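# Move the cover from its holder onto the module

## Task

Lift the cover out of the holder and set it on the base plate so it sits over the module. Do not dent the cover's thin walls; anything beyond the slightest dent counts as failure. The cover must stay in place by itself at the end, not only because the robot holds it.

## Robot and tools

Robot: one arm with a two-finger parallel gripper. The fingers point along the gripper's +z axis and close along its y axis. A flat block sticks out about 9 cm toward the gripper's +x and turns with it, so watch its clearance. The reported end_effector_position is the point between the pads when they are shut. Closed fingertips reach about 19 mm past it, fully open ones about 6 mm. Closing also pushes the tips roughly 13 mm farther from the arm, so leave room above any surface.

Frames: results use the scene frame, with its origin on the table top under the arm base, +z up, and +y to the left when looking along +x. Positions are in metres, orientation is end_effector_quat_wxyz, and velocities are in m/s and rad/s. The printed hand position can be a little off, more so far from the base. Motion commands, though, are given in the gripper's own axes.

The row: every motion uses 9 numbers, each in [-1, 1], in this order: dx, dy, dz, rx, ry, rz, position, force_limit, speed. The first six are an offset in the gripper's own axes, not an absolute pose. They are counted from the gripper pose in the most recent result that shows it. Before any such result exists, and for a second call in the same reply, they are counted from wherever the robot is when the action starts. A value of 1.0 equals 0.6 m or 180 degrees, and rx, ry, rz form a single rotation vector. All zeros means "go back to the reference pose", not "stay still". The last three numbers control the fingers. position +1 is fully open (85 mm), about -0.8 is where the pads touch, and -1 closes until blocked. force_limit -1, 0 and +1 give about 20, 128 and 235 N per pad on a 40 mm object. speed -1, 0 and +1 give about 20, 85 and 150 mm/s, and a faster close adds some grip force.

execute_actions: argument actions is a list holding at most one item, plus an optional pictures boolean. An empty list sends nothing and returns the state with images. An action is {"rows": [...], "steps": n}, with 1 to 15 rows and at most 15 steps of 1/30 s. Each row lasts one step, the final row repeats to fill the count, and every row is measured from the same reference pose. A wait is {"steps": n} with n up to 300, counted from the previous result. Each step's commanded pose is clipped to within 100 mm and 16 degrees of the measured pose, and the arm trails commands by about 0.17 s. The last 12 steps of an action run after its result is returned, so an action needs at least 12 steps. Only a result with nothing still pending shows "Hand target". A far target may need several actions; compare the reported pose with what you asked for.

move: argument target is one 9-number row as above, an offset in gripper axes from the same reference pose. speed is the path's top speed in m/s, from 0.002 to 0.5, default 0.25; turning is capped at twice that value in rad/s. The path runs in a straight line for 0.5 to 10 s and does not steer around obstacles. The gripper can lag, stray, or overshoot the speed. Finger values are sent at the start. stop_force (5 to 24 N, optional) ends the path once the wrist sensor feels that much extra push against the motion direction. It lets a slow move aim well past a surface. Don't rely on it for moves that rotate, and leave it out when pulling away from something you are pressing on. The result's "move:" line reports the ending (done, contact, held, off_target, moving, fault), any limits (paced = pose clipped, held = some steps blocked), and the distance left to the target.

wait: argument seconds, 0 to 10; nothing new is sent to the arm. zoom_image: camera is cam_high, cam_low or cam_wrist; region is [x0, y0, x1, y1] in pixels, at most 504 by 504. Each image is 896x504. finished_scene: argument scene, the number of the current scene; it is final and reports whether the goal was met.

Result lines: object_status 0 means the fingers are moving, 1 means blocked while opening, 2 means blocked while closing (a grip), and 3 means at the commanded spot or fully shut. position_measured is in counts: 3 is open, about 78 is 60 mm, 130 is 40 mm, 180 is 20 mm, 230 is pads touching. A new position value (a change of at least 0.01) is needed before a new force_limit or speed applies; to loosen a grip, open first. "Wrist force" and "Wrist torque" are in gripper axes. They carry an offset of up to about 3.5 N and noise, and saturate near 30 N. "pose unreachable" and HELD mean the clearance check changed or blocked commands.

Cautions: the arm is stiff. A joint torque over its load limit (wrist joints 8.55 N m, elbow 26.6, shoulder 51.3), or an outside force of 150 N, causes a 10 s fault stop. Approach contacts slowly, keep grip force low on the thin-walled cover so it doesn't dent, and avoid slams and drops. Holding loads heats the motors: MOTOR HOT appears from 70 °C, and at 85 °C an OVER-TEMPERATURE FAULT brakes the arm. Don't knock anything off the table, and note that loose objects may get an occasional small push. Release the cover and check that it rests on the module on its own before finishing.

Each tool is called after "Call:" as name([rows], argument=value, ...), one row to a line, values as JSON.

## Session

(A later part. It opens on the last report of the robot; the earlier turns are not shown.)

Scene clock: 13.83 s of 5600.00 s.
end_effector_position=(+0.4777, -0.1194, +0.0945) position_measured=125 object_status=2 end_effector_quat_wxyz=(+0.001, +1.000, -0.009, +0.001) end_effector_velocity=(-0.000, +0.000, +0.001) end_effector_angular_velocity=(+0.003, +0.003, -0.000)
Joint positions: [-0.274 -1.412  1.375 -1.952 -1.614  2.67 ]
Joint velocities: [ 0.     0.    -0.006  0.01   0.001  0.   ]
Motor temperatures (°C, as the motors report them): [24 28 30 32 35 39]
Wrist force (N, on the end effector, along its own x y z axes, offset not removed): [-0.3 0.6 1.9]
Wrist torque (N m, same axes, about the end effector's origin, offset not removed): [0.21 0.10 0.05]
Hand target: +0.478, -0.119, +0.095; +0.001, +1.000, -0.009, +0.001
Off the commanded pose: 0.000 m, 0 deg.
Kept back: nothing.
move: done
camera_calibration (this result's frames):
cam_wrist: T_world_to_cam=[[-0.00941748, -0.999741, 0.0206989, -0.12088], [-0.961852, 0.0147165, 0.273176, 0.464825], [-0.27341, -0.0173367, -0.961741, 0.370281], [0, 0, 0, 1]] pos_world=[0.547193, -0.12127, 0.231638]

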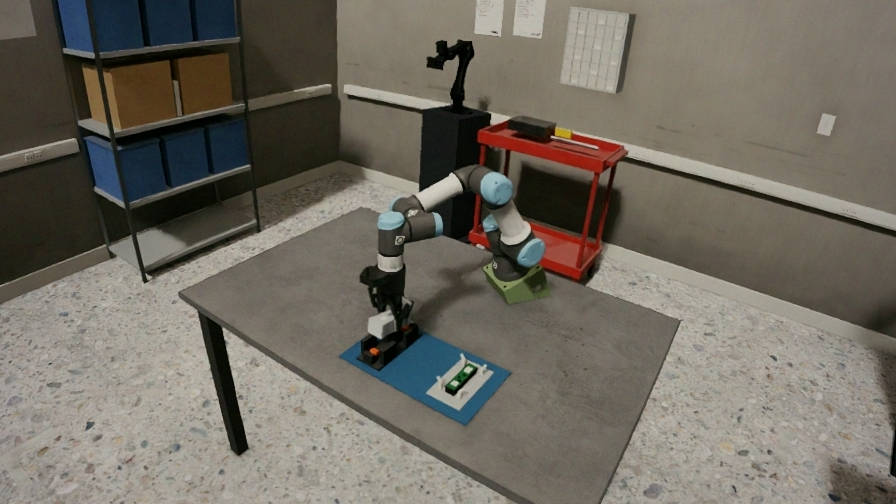

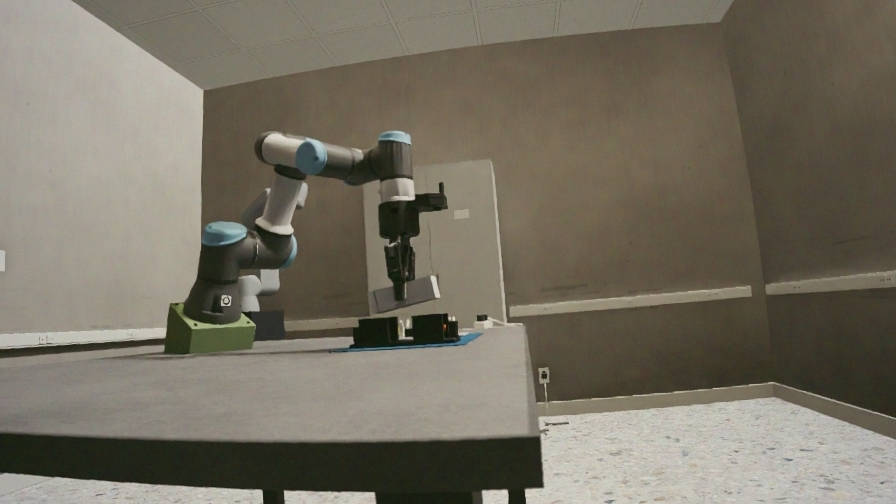

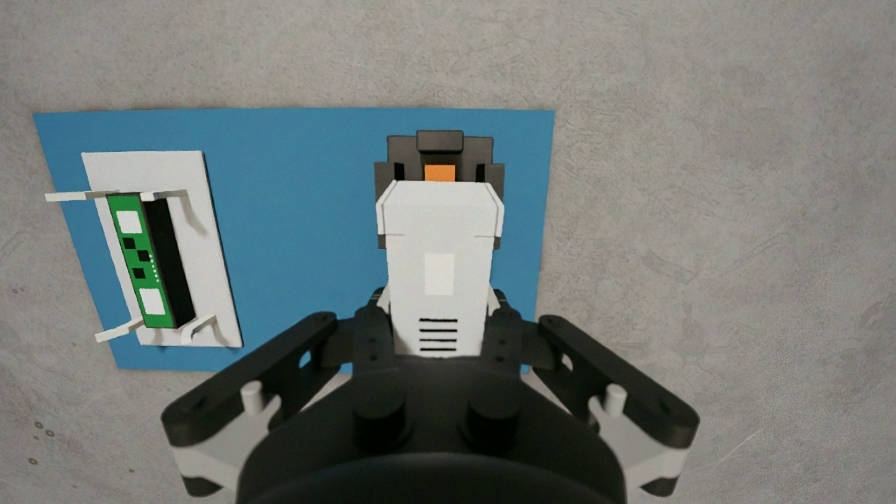

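Call:
move(target=[0,-0.384,0.018,0,-0.055,0,-1,-0.85,-1], speed=0.2)

Call:
zoom_image(camera="cam_low", region=[380, 275, 490, 350])

Call:
zoom_image(camera="cam_wrist", region=[330, 110, 550, 320])

Scene clock: 16.00 s of 5600.00 s.
end_effector_position=(+0.4818, +0.1106, +0.0837) position_measured=125 object_status=2 end_effector_quat_wxyz=(-0.000, +0.996, -0.009, -0.085) end_effector_velocity=(+0.001, +0.001, +0.001) end_effector_angular_velocity=(-0.005, +0.012, -0.001)
Joint positions: [ 0.336 -0.979  0.886 -1.628 -1.82   3.289]
Joint velocities: [ 0.005  0.027 -0.055  0.042 -0.004  0.009]
Motor temperatures (°C, as the motors report them): [24 28 30 32 35 39]
Wrist force (N, on the end effector, along its own x y z axes, offset not removed): [-1.0 1.0 1.3]
Wrist torque (N m, same axes, about the end effector's origin, offset not removed): [0.29 0.25 -0.03]
Hand target: +0.482, +0.111, +0.084; -0.000, +0.996, -0.009, -0.085
Off the commanded pose: 0.000 m, 0 deg.
Kept back: nothing.
move: done
camera_calibration (this result's frames):
cam_wrist: T_world_to_cam=[[-0.00607668, -0.999811, 0.0184741, 0.107963], [-0.901551, 0.0134704, 0.432463, 0.426113], [-0.43263, -0.0140274, -0.901463, 0.436342], [0, 0, 0, 1]] pos_world=[0.573594, 0.108324, 0.207073]

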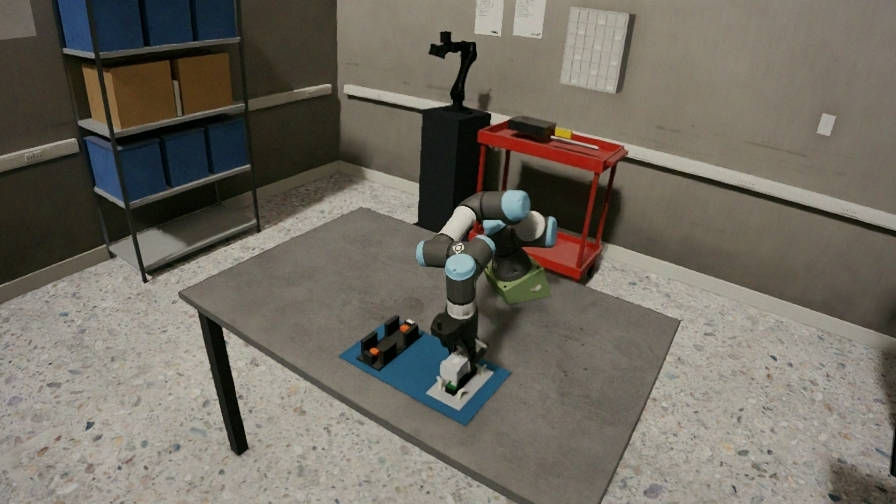

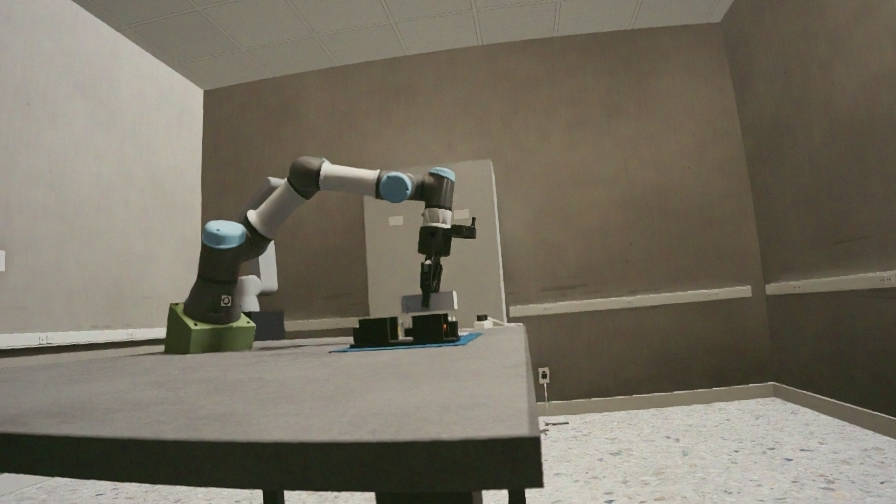

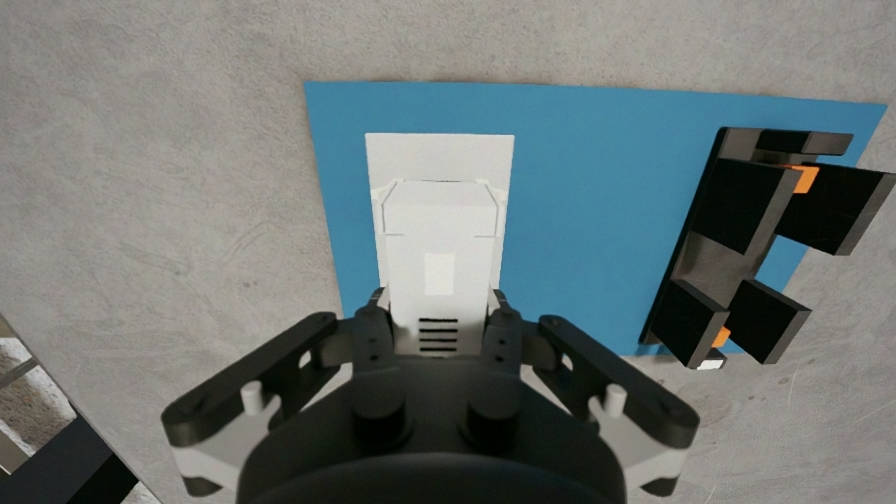

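Region (380, 275, 490, 350) of cam_low's 896x504 image, scaled by 4.582, with more detail than that image has; it fills the top 344 rows of this view, and the rest is white.

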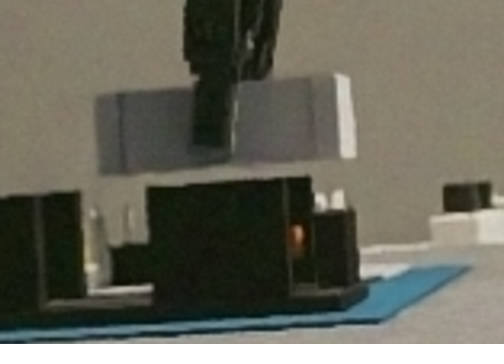

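Region (330, 110, 550, 320) of cam_wrist's 896x504 image, scaled by 2.291, with more detail than that image has; it fills the top 481 rows of this view, and the rest is white.

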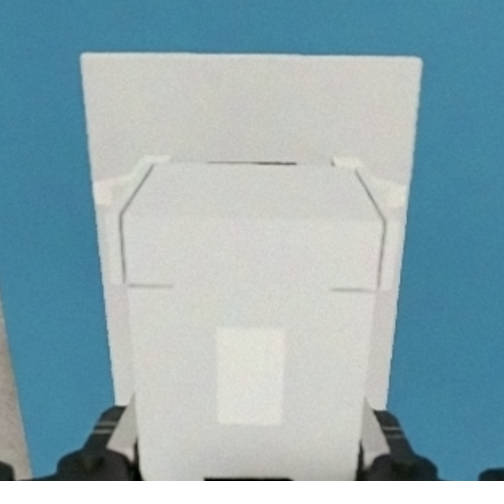

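Call:
move(target=[0.0012,0,0.037,0,0,0,-1,-0.85,-1], speed=0.05, stop_force=7)

Call:
zoom_image(camera="cam_low", region=[380, 275, 490, 350])

Call:
zoom_image(camera="cam_wrist", region=[330, 110, 550, 320])

Scene clock: 17.63 s of 5600.00 s.
end_effector_position=(+0.4788, +0.1107, +0.0618) position_measured=125 object_status=2 end_effector_quat_wxyz=(-0.000, +0.996, -0.009, -0.085) end_effector_velocity=(-0.001, +0.001, -0.003) end_effector_angular_velocity=(+0.002, +0.002, +0.002)
Joint positions: [ 0.323 -0.972  0.974 -1.726 -1.818  3.276]
Joint velocities: [-0.001  0.002  0.01  -0.009  0.002 -0.002]
Motor temperatures (°C, as the motors report them): [24 28 30 32 35 39]
Wrist force (N, on the end effector, along its own x y z axes, offset not removed): [-0.7 1.0 1.3]
Wrist torque (N m, same axes, about the end effector's origin, offset not removed): [0.30 0.19 -0.02]
Hand target: +0.479, +0.111, +0.062; -0.000, +0.996, -0.009, -0.085
Off the commanded pose: 0.000 m, 0 deg.
Kept back: nothing.
move: done
camera_calibration (this result's frames):
cam_wrist: T_world_to_cam=[[-0.0060433, -0.99981, 0.0185368, 0.108406], [-0.901436, 0.0134711, 0.432703, 0.432778], [-0.432871, -0.0140948, -0.901346, 0.415434], [0, 0, 0, 1]] pos_world=[0.570605, 0.108411, 0.185176]

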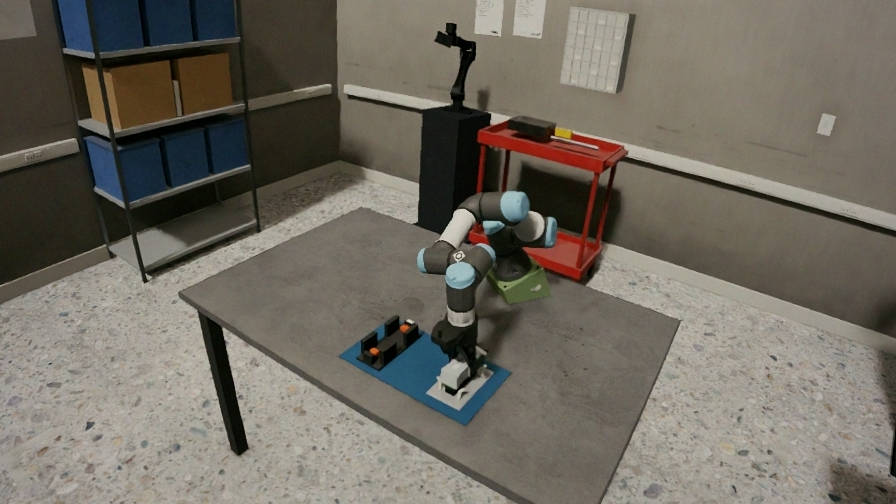

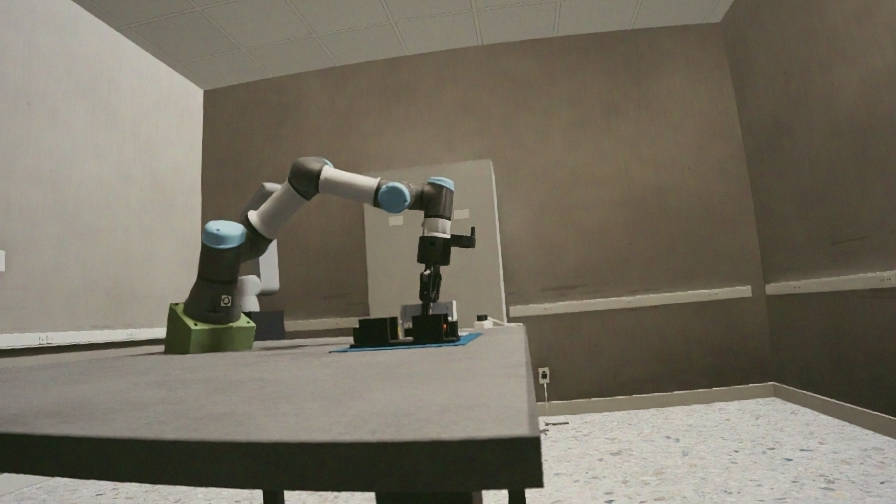

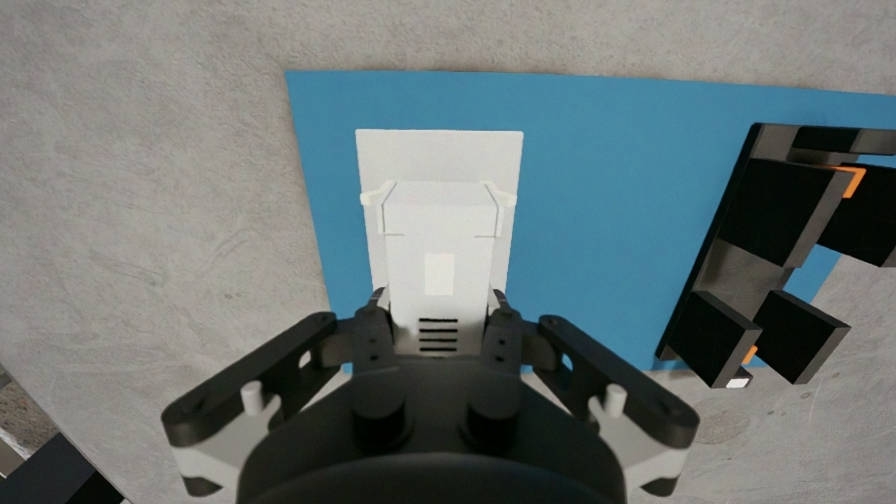

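Region (380, 275, 490, 350) of cam_low's 896x504 image, scaled by 4.582, with more detail than that image has; it fills the top 344 rows of this view, and the rest is white.

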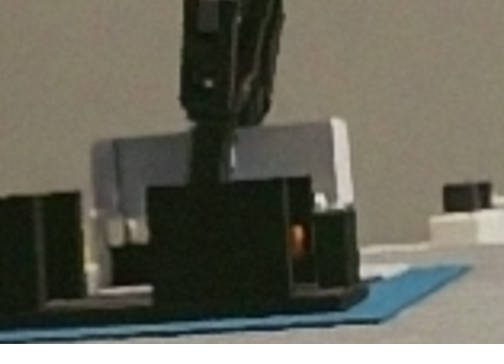

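Region (330, 110, 550, 320) of cam_wrist's 896x504 image, scaled by 2.291, with more detail than that image has; it fills the top 481 rows of this view, and the rest is white.

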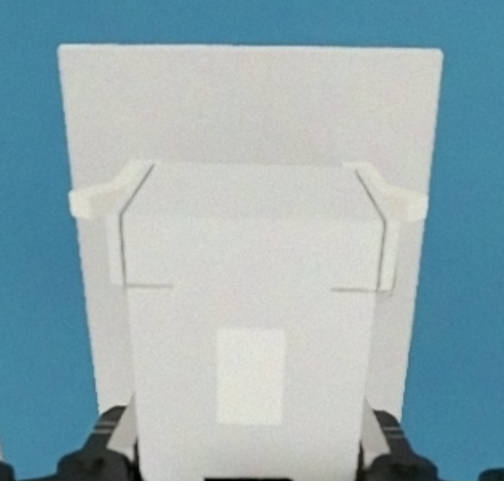

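Call:
move(target=[-0.002,-0.001,0.007,0,0,0,-1,-0.85,-1], speed=0.02)

Call:
move(target=[0.0097,0,0.0565,0,0,0,-1,-0.85,-1], speed=0.014, stop_force=5)

Call:
zoom_image(camera="cam_high", region=[410, 330, 510, 420])

Scene clock: 19.07 s of 5600.00 s.
end_effector_position=(+0.4770, +0.1113, +0.0581) position_measured=125 object_status=2 end_effector_quat_wxyz=(-0.000, +0.996, -0.009, -0.085) end_effector_velocity=(-0.001, +0.000, -0.002) end_effector_angular_velocity=(-0.000, +0.000, +0.001)
Joint positions: [ 0.323 -0.974  0.998 -1.748 -1.818  3.275]
Joint velocities: [-0.    -0.001  0.01  -0.009 -0.    -0.001]
Motor temperatures (°C, as the motors report them): [24 28 30 32 35 39]
Wrist force (N, on the end effector, along its own x y z axes, offset not removed): [-1.0 0.9 2.6]
Wrist torque (N m, same axes, about the end effector's origin, offset not removed): [0.27 0.29 0.10]
Hand target: +0.477, +0.111, +0.058; -0.000, +0.996, -0.009, -0.085
Off the commanded pose: 0.000 m, 0 deg.
Kept back: nothing.
move: done
camera_calibration (this result's frames):
cam_wrist: T_world_to_cam=[[-0.00603934, -0.99981, 0.0185555, 0.109074], [-0.901406, 0.0134766, 0.432765, 0.432764], [-0.432933, -0.0141124, -0.901316, 0.411278], [0, 0, 0, 1]] pos_world=[0.568811, 0.109025, 0.181382]

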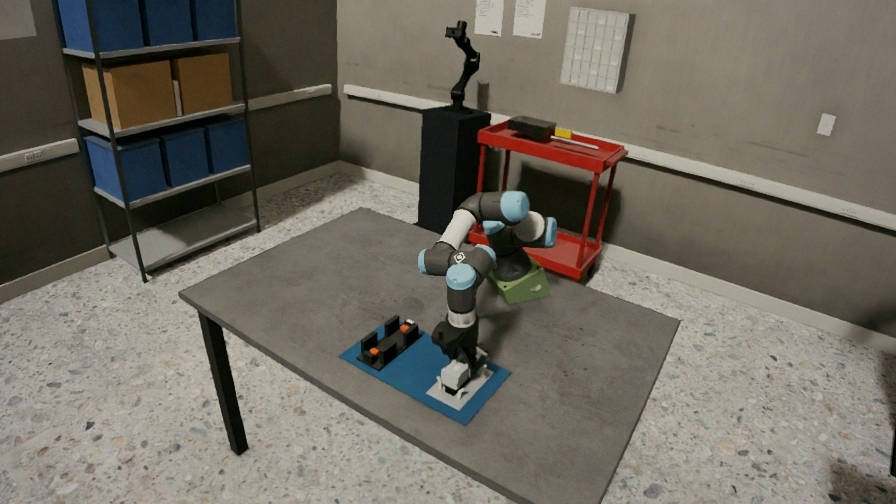

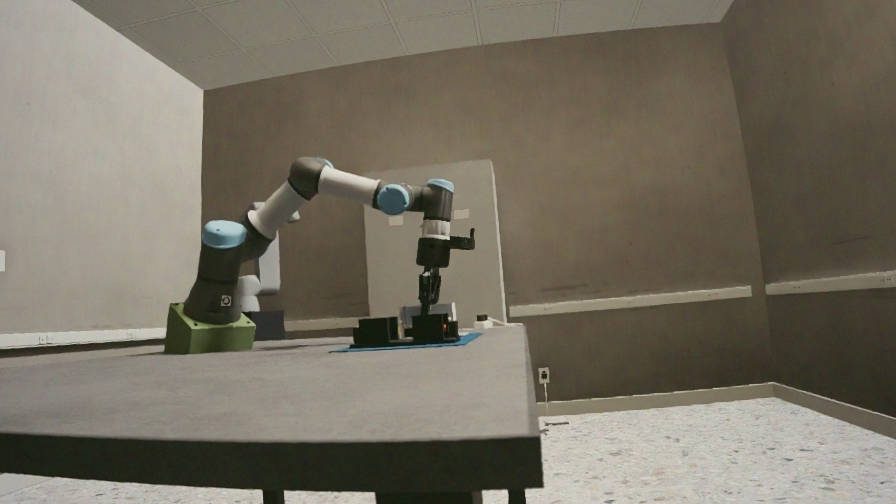

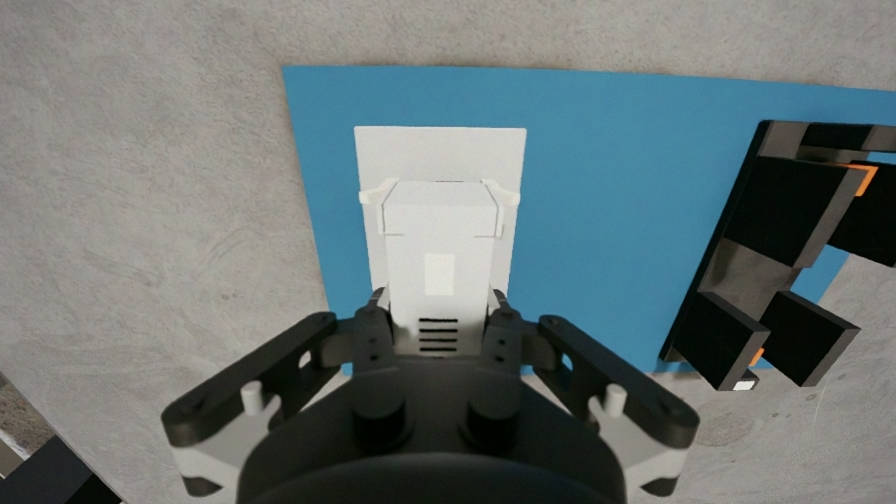

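Scene clock: 21.60 s of 5600.00 s.
end_effector_position=(+0.4769, +0.1113, +0.0278) position_measured=125 object_status=2 end_effector_quat_wxyz=(-0.000, +0.996, -0.009, -0.085) end_effector_velocity=(+0.000, +0.000, +0.005) end_effector_angular_velocity=(+0.001, -0.002, -0.003)
Joint positions: [ 0.305 -0.929  1.055 -1.854 -1.815  3.257]
Joint velocities: [ 0.003 -0.008 -0.008  0.015  0.     0.006]
Motor temperatures (°C, as the motors report them): [24 28 30 32 35 39]
Wrist force (N, on the end effector, along its own x y z axes, offset not removed): [0.1 1.5 1.5]
Wrist torque (N m, same axes, about the end effector's origin, offset not removed): [0.15 0.08 -0.12]
Hand target: +0.477, +0.111, +0.028; -0.000, +0.996, -0.009, -0.085
Off the commanded pose: 0.004 m, 0 deg.
Kept back: nothing.
move: contact
camera_calibration (this result's frames):
cam_wrist: T_world_to_cam=[[-0.00579998, -0.999812, 0.0185189, 0.109523], [-0.901138, 0.0132539, 0.433329, 0.445667], [-0.433493, -0.0141748, -0.901045, 0.384181], [0, 0, 0, 1]] pos_world=[0.568782, 0.109041, 0.151016]

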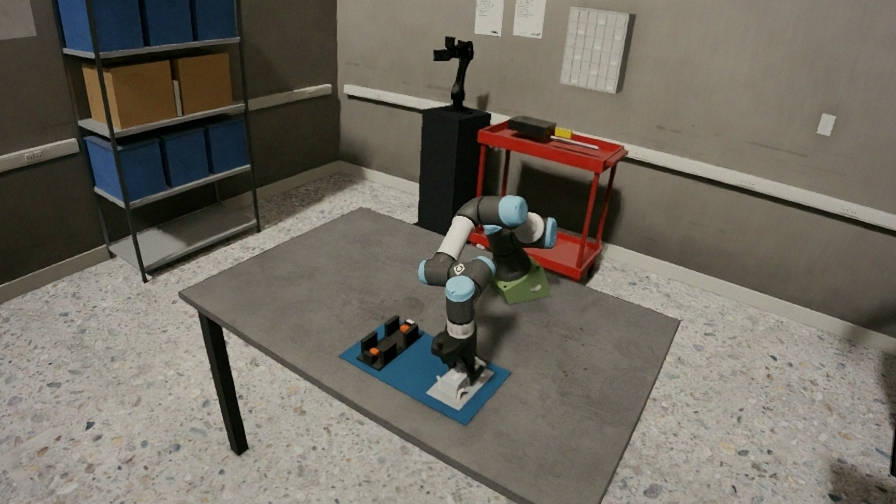

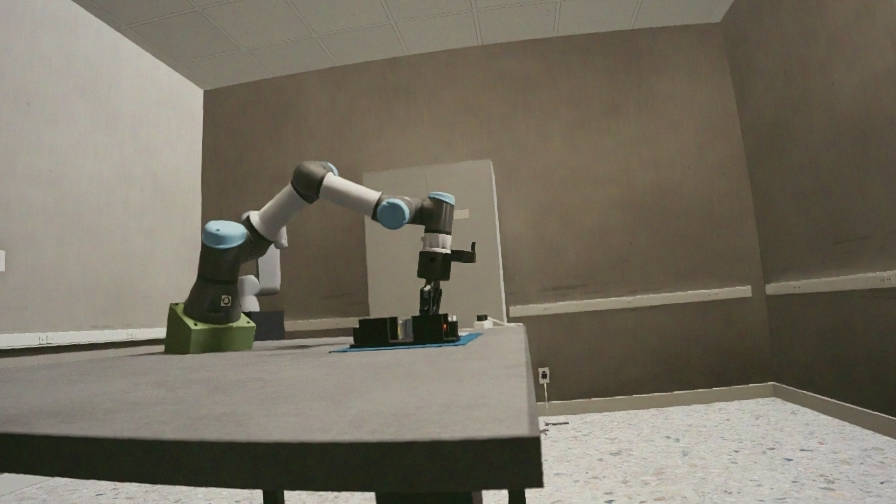

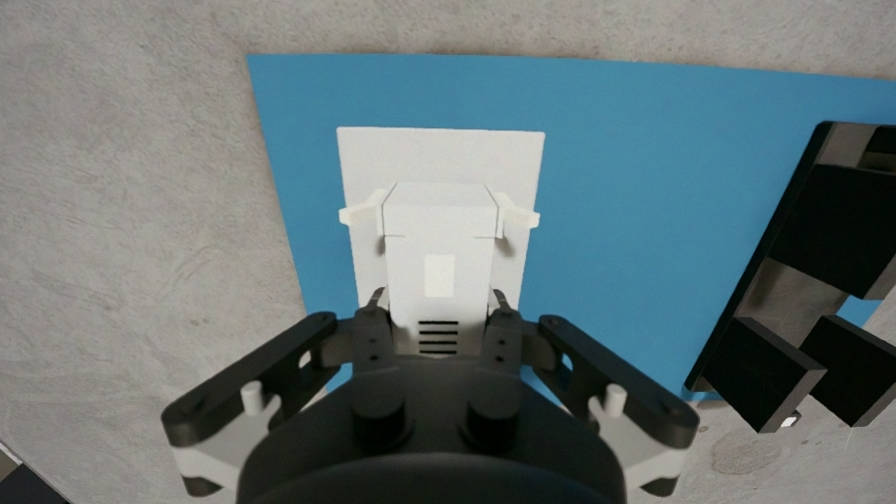

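Region (410, 330, 510, 420) of cam_high's 896x504 image, scaled by 5.040, with more detail than that image has; it fills the top 454 rows of this view, and the rest is white.

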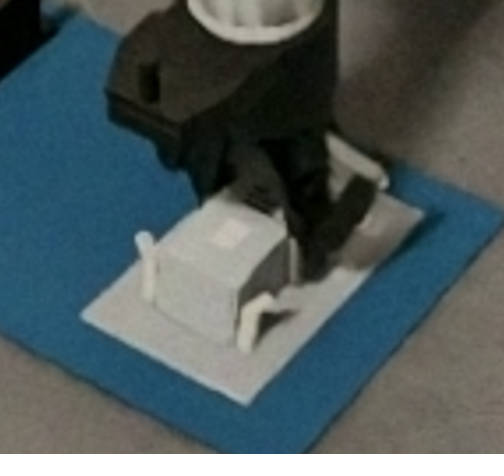

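Call:
move(target=[0,0,0,0,0,0,0.6,-1,0])

Call:
move(target=[-0.02,0,-0.11,0,0,0,0.6,-1,0])

Call:
zoom_image(camera="cam_high", region=[410, 330, 510, 420])

Scene clock: 22.70 s of 5600.00 s.
end_effector_position=(+0.4769, +0.1113, +0.0278) position_measured=53 object_status=0 end_effector_quat_wxyz=(-0.000, +0.996, -0.009, -0.085) end_effector_velocity=(-0.000, +0.000, -0.001) end_effector_angular_velocity=(+0.001, +0.002, -0.000)
Joint positions: [ 0.305 -0.929  1.055 -1.854 -1.815  3.257]
Joint velocities: [-0.     0.001  0.001 -0.     0.001  0.   ]
Motor temperatures (°C, as the motors report them): [24 28 30 32 35 39]
Wrist force (N, on the end effector, along its own x y z axes, offset not removed): [-2.0 0.8 -1.1]
Wrist torque (N m, same axes, about the end effector's origin, offset not removed): [0.29 0.37 0.01]
Hand target: +0.477, +0.111, +0.028; -0.000, +0.996, -0.009, -0.085
Off the commanded pose: 0.000 m, 0 deg.
Kept back: nothing.
move: done
camera_calibration (this result's frames):
cam_wrist: T_world_to_cam=[[-0.00579588, -0.999811, 0.018556, 0.109512], [-0.901159, 0.0132656, 0.433286, 0.445671], [-0.433451, -0.0142106, -0.901065, 0.384198], [0, 0, 0, 1]] pos_world=[0.568786, 0.109039, 0.151052]

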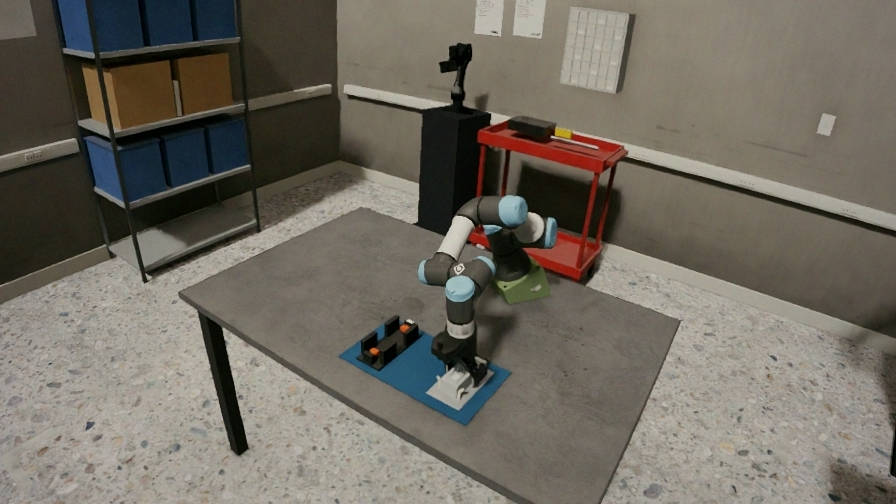

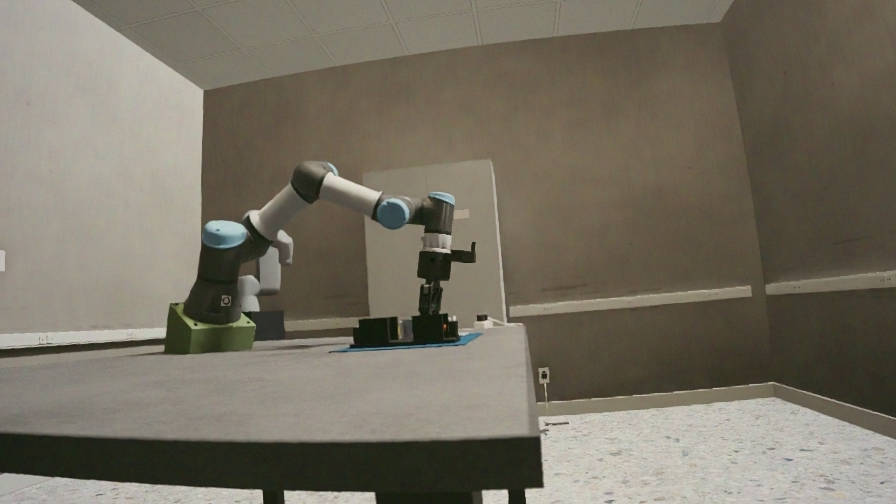

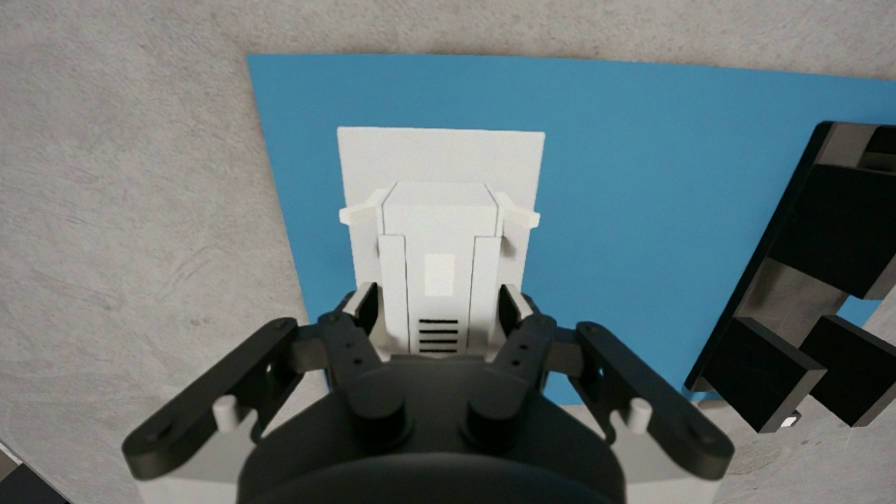

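Scene clock: 23.63 s of 5600.00 s.
end_effector_position=(+0.4762, +0.1113, +0.0947) position_measured=53 object_status=3 end_effector_quat_wxyz=(-0.000, +0.996, -0.009, -0.085) end_effector_velocity=(+0.000, +0.000, +0.002) end_effector_angular_velocity=(+0.000, +0.003, -0.000)
Joint positions: [ 0.345 -1.012  0.902 -1.608 -1.822  3.298]
Joint velocities: [ 0.002  0.005 -0.02   0.019  0.     0.003]
Motor temperatures (°C, as the motors report them): [24 28 30 32 35 39]
Wrist force (N, on the end effector, along its own x y z axes, offset not removed): [2.7 -0.2 0.3]
Wrist torque (N m, same axes, about the end effector's origin, offset not removed): [-0.01 -0.44 -0.03]
Hand target: +0.476, +0.111, +0.095; -0.000, +0.996, -0.009, -0.085
Off the commanded pose: 0.000 m, 0 deg.
Kept back: nothing.
move: done
camera_calibration (this result's frames):
cam_wrist: T_world_to_cam=[[-0.00585882, -0.999814, 0.0184014, 0.108268], [-0.90142, 0.0132468, 0.432743, 0.416258], [-0.432906, -0.014052, -0.901329, 0.443944], [0, 0, 0, 1]] pos_world=[0.568044, 0.108972, 0.218014]

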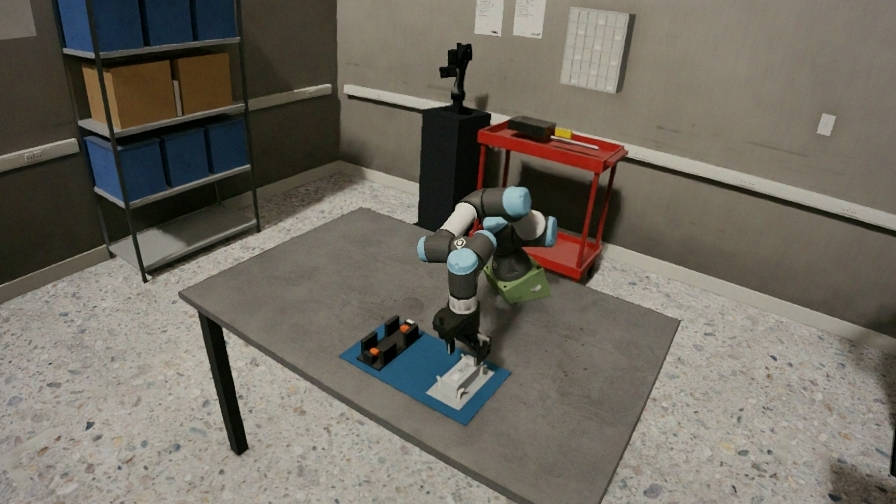

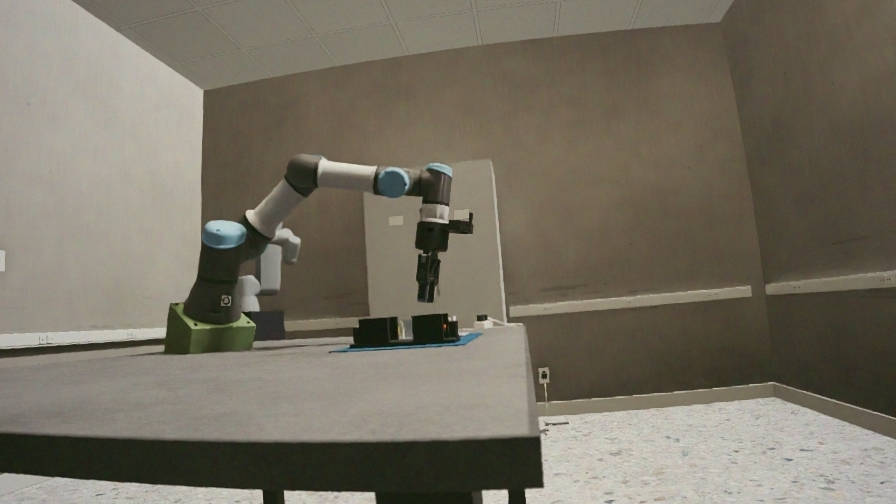

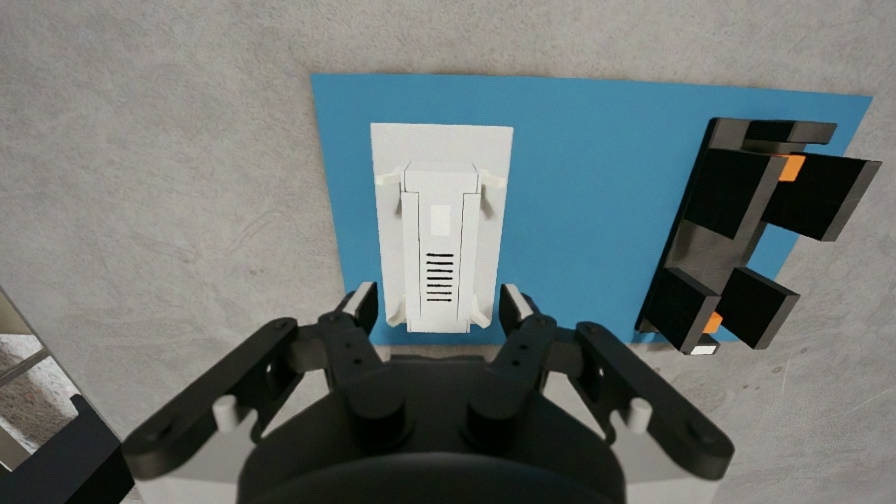

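Region (410, 330, 510, 420) of cam_high's 896x504 image, scaled by 5.040, with more detail than that image has; it fills the top 454 rows of this view, and the rest is white.

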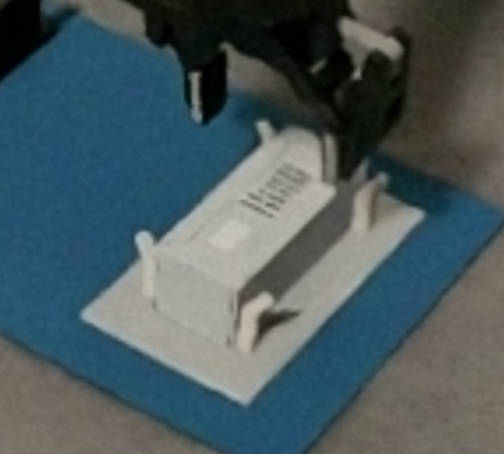

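Call:
finished_scene(scene=2)

The scene is finished: the task was done.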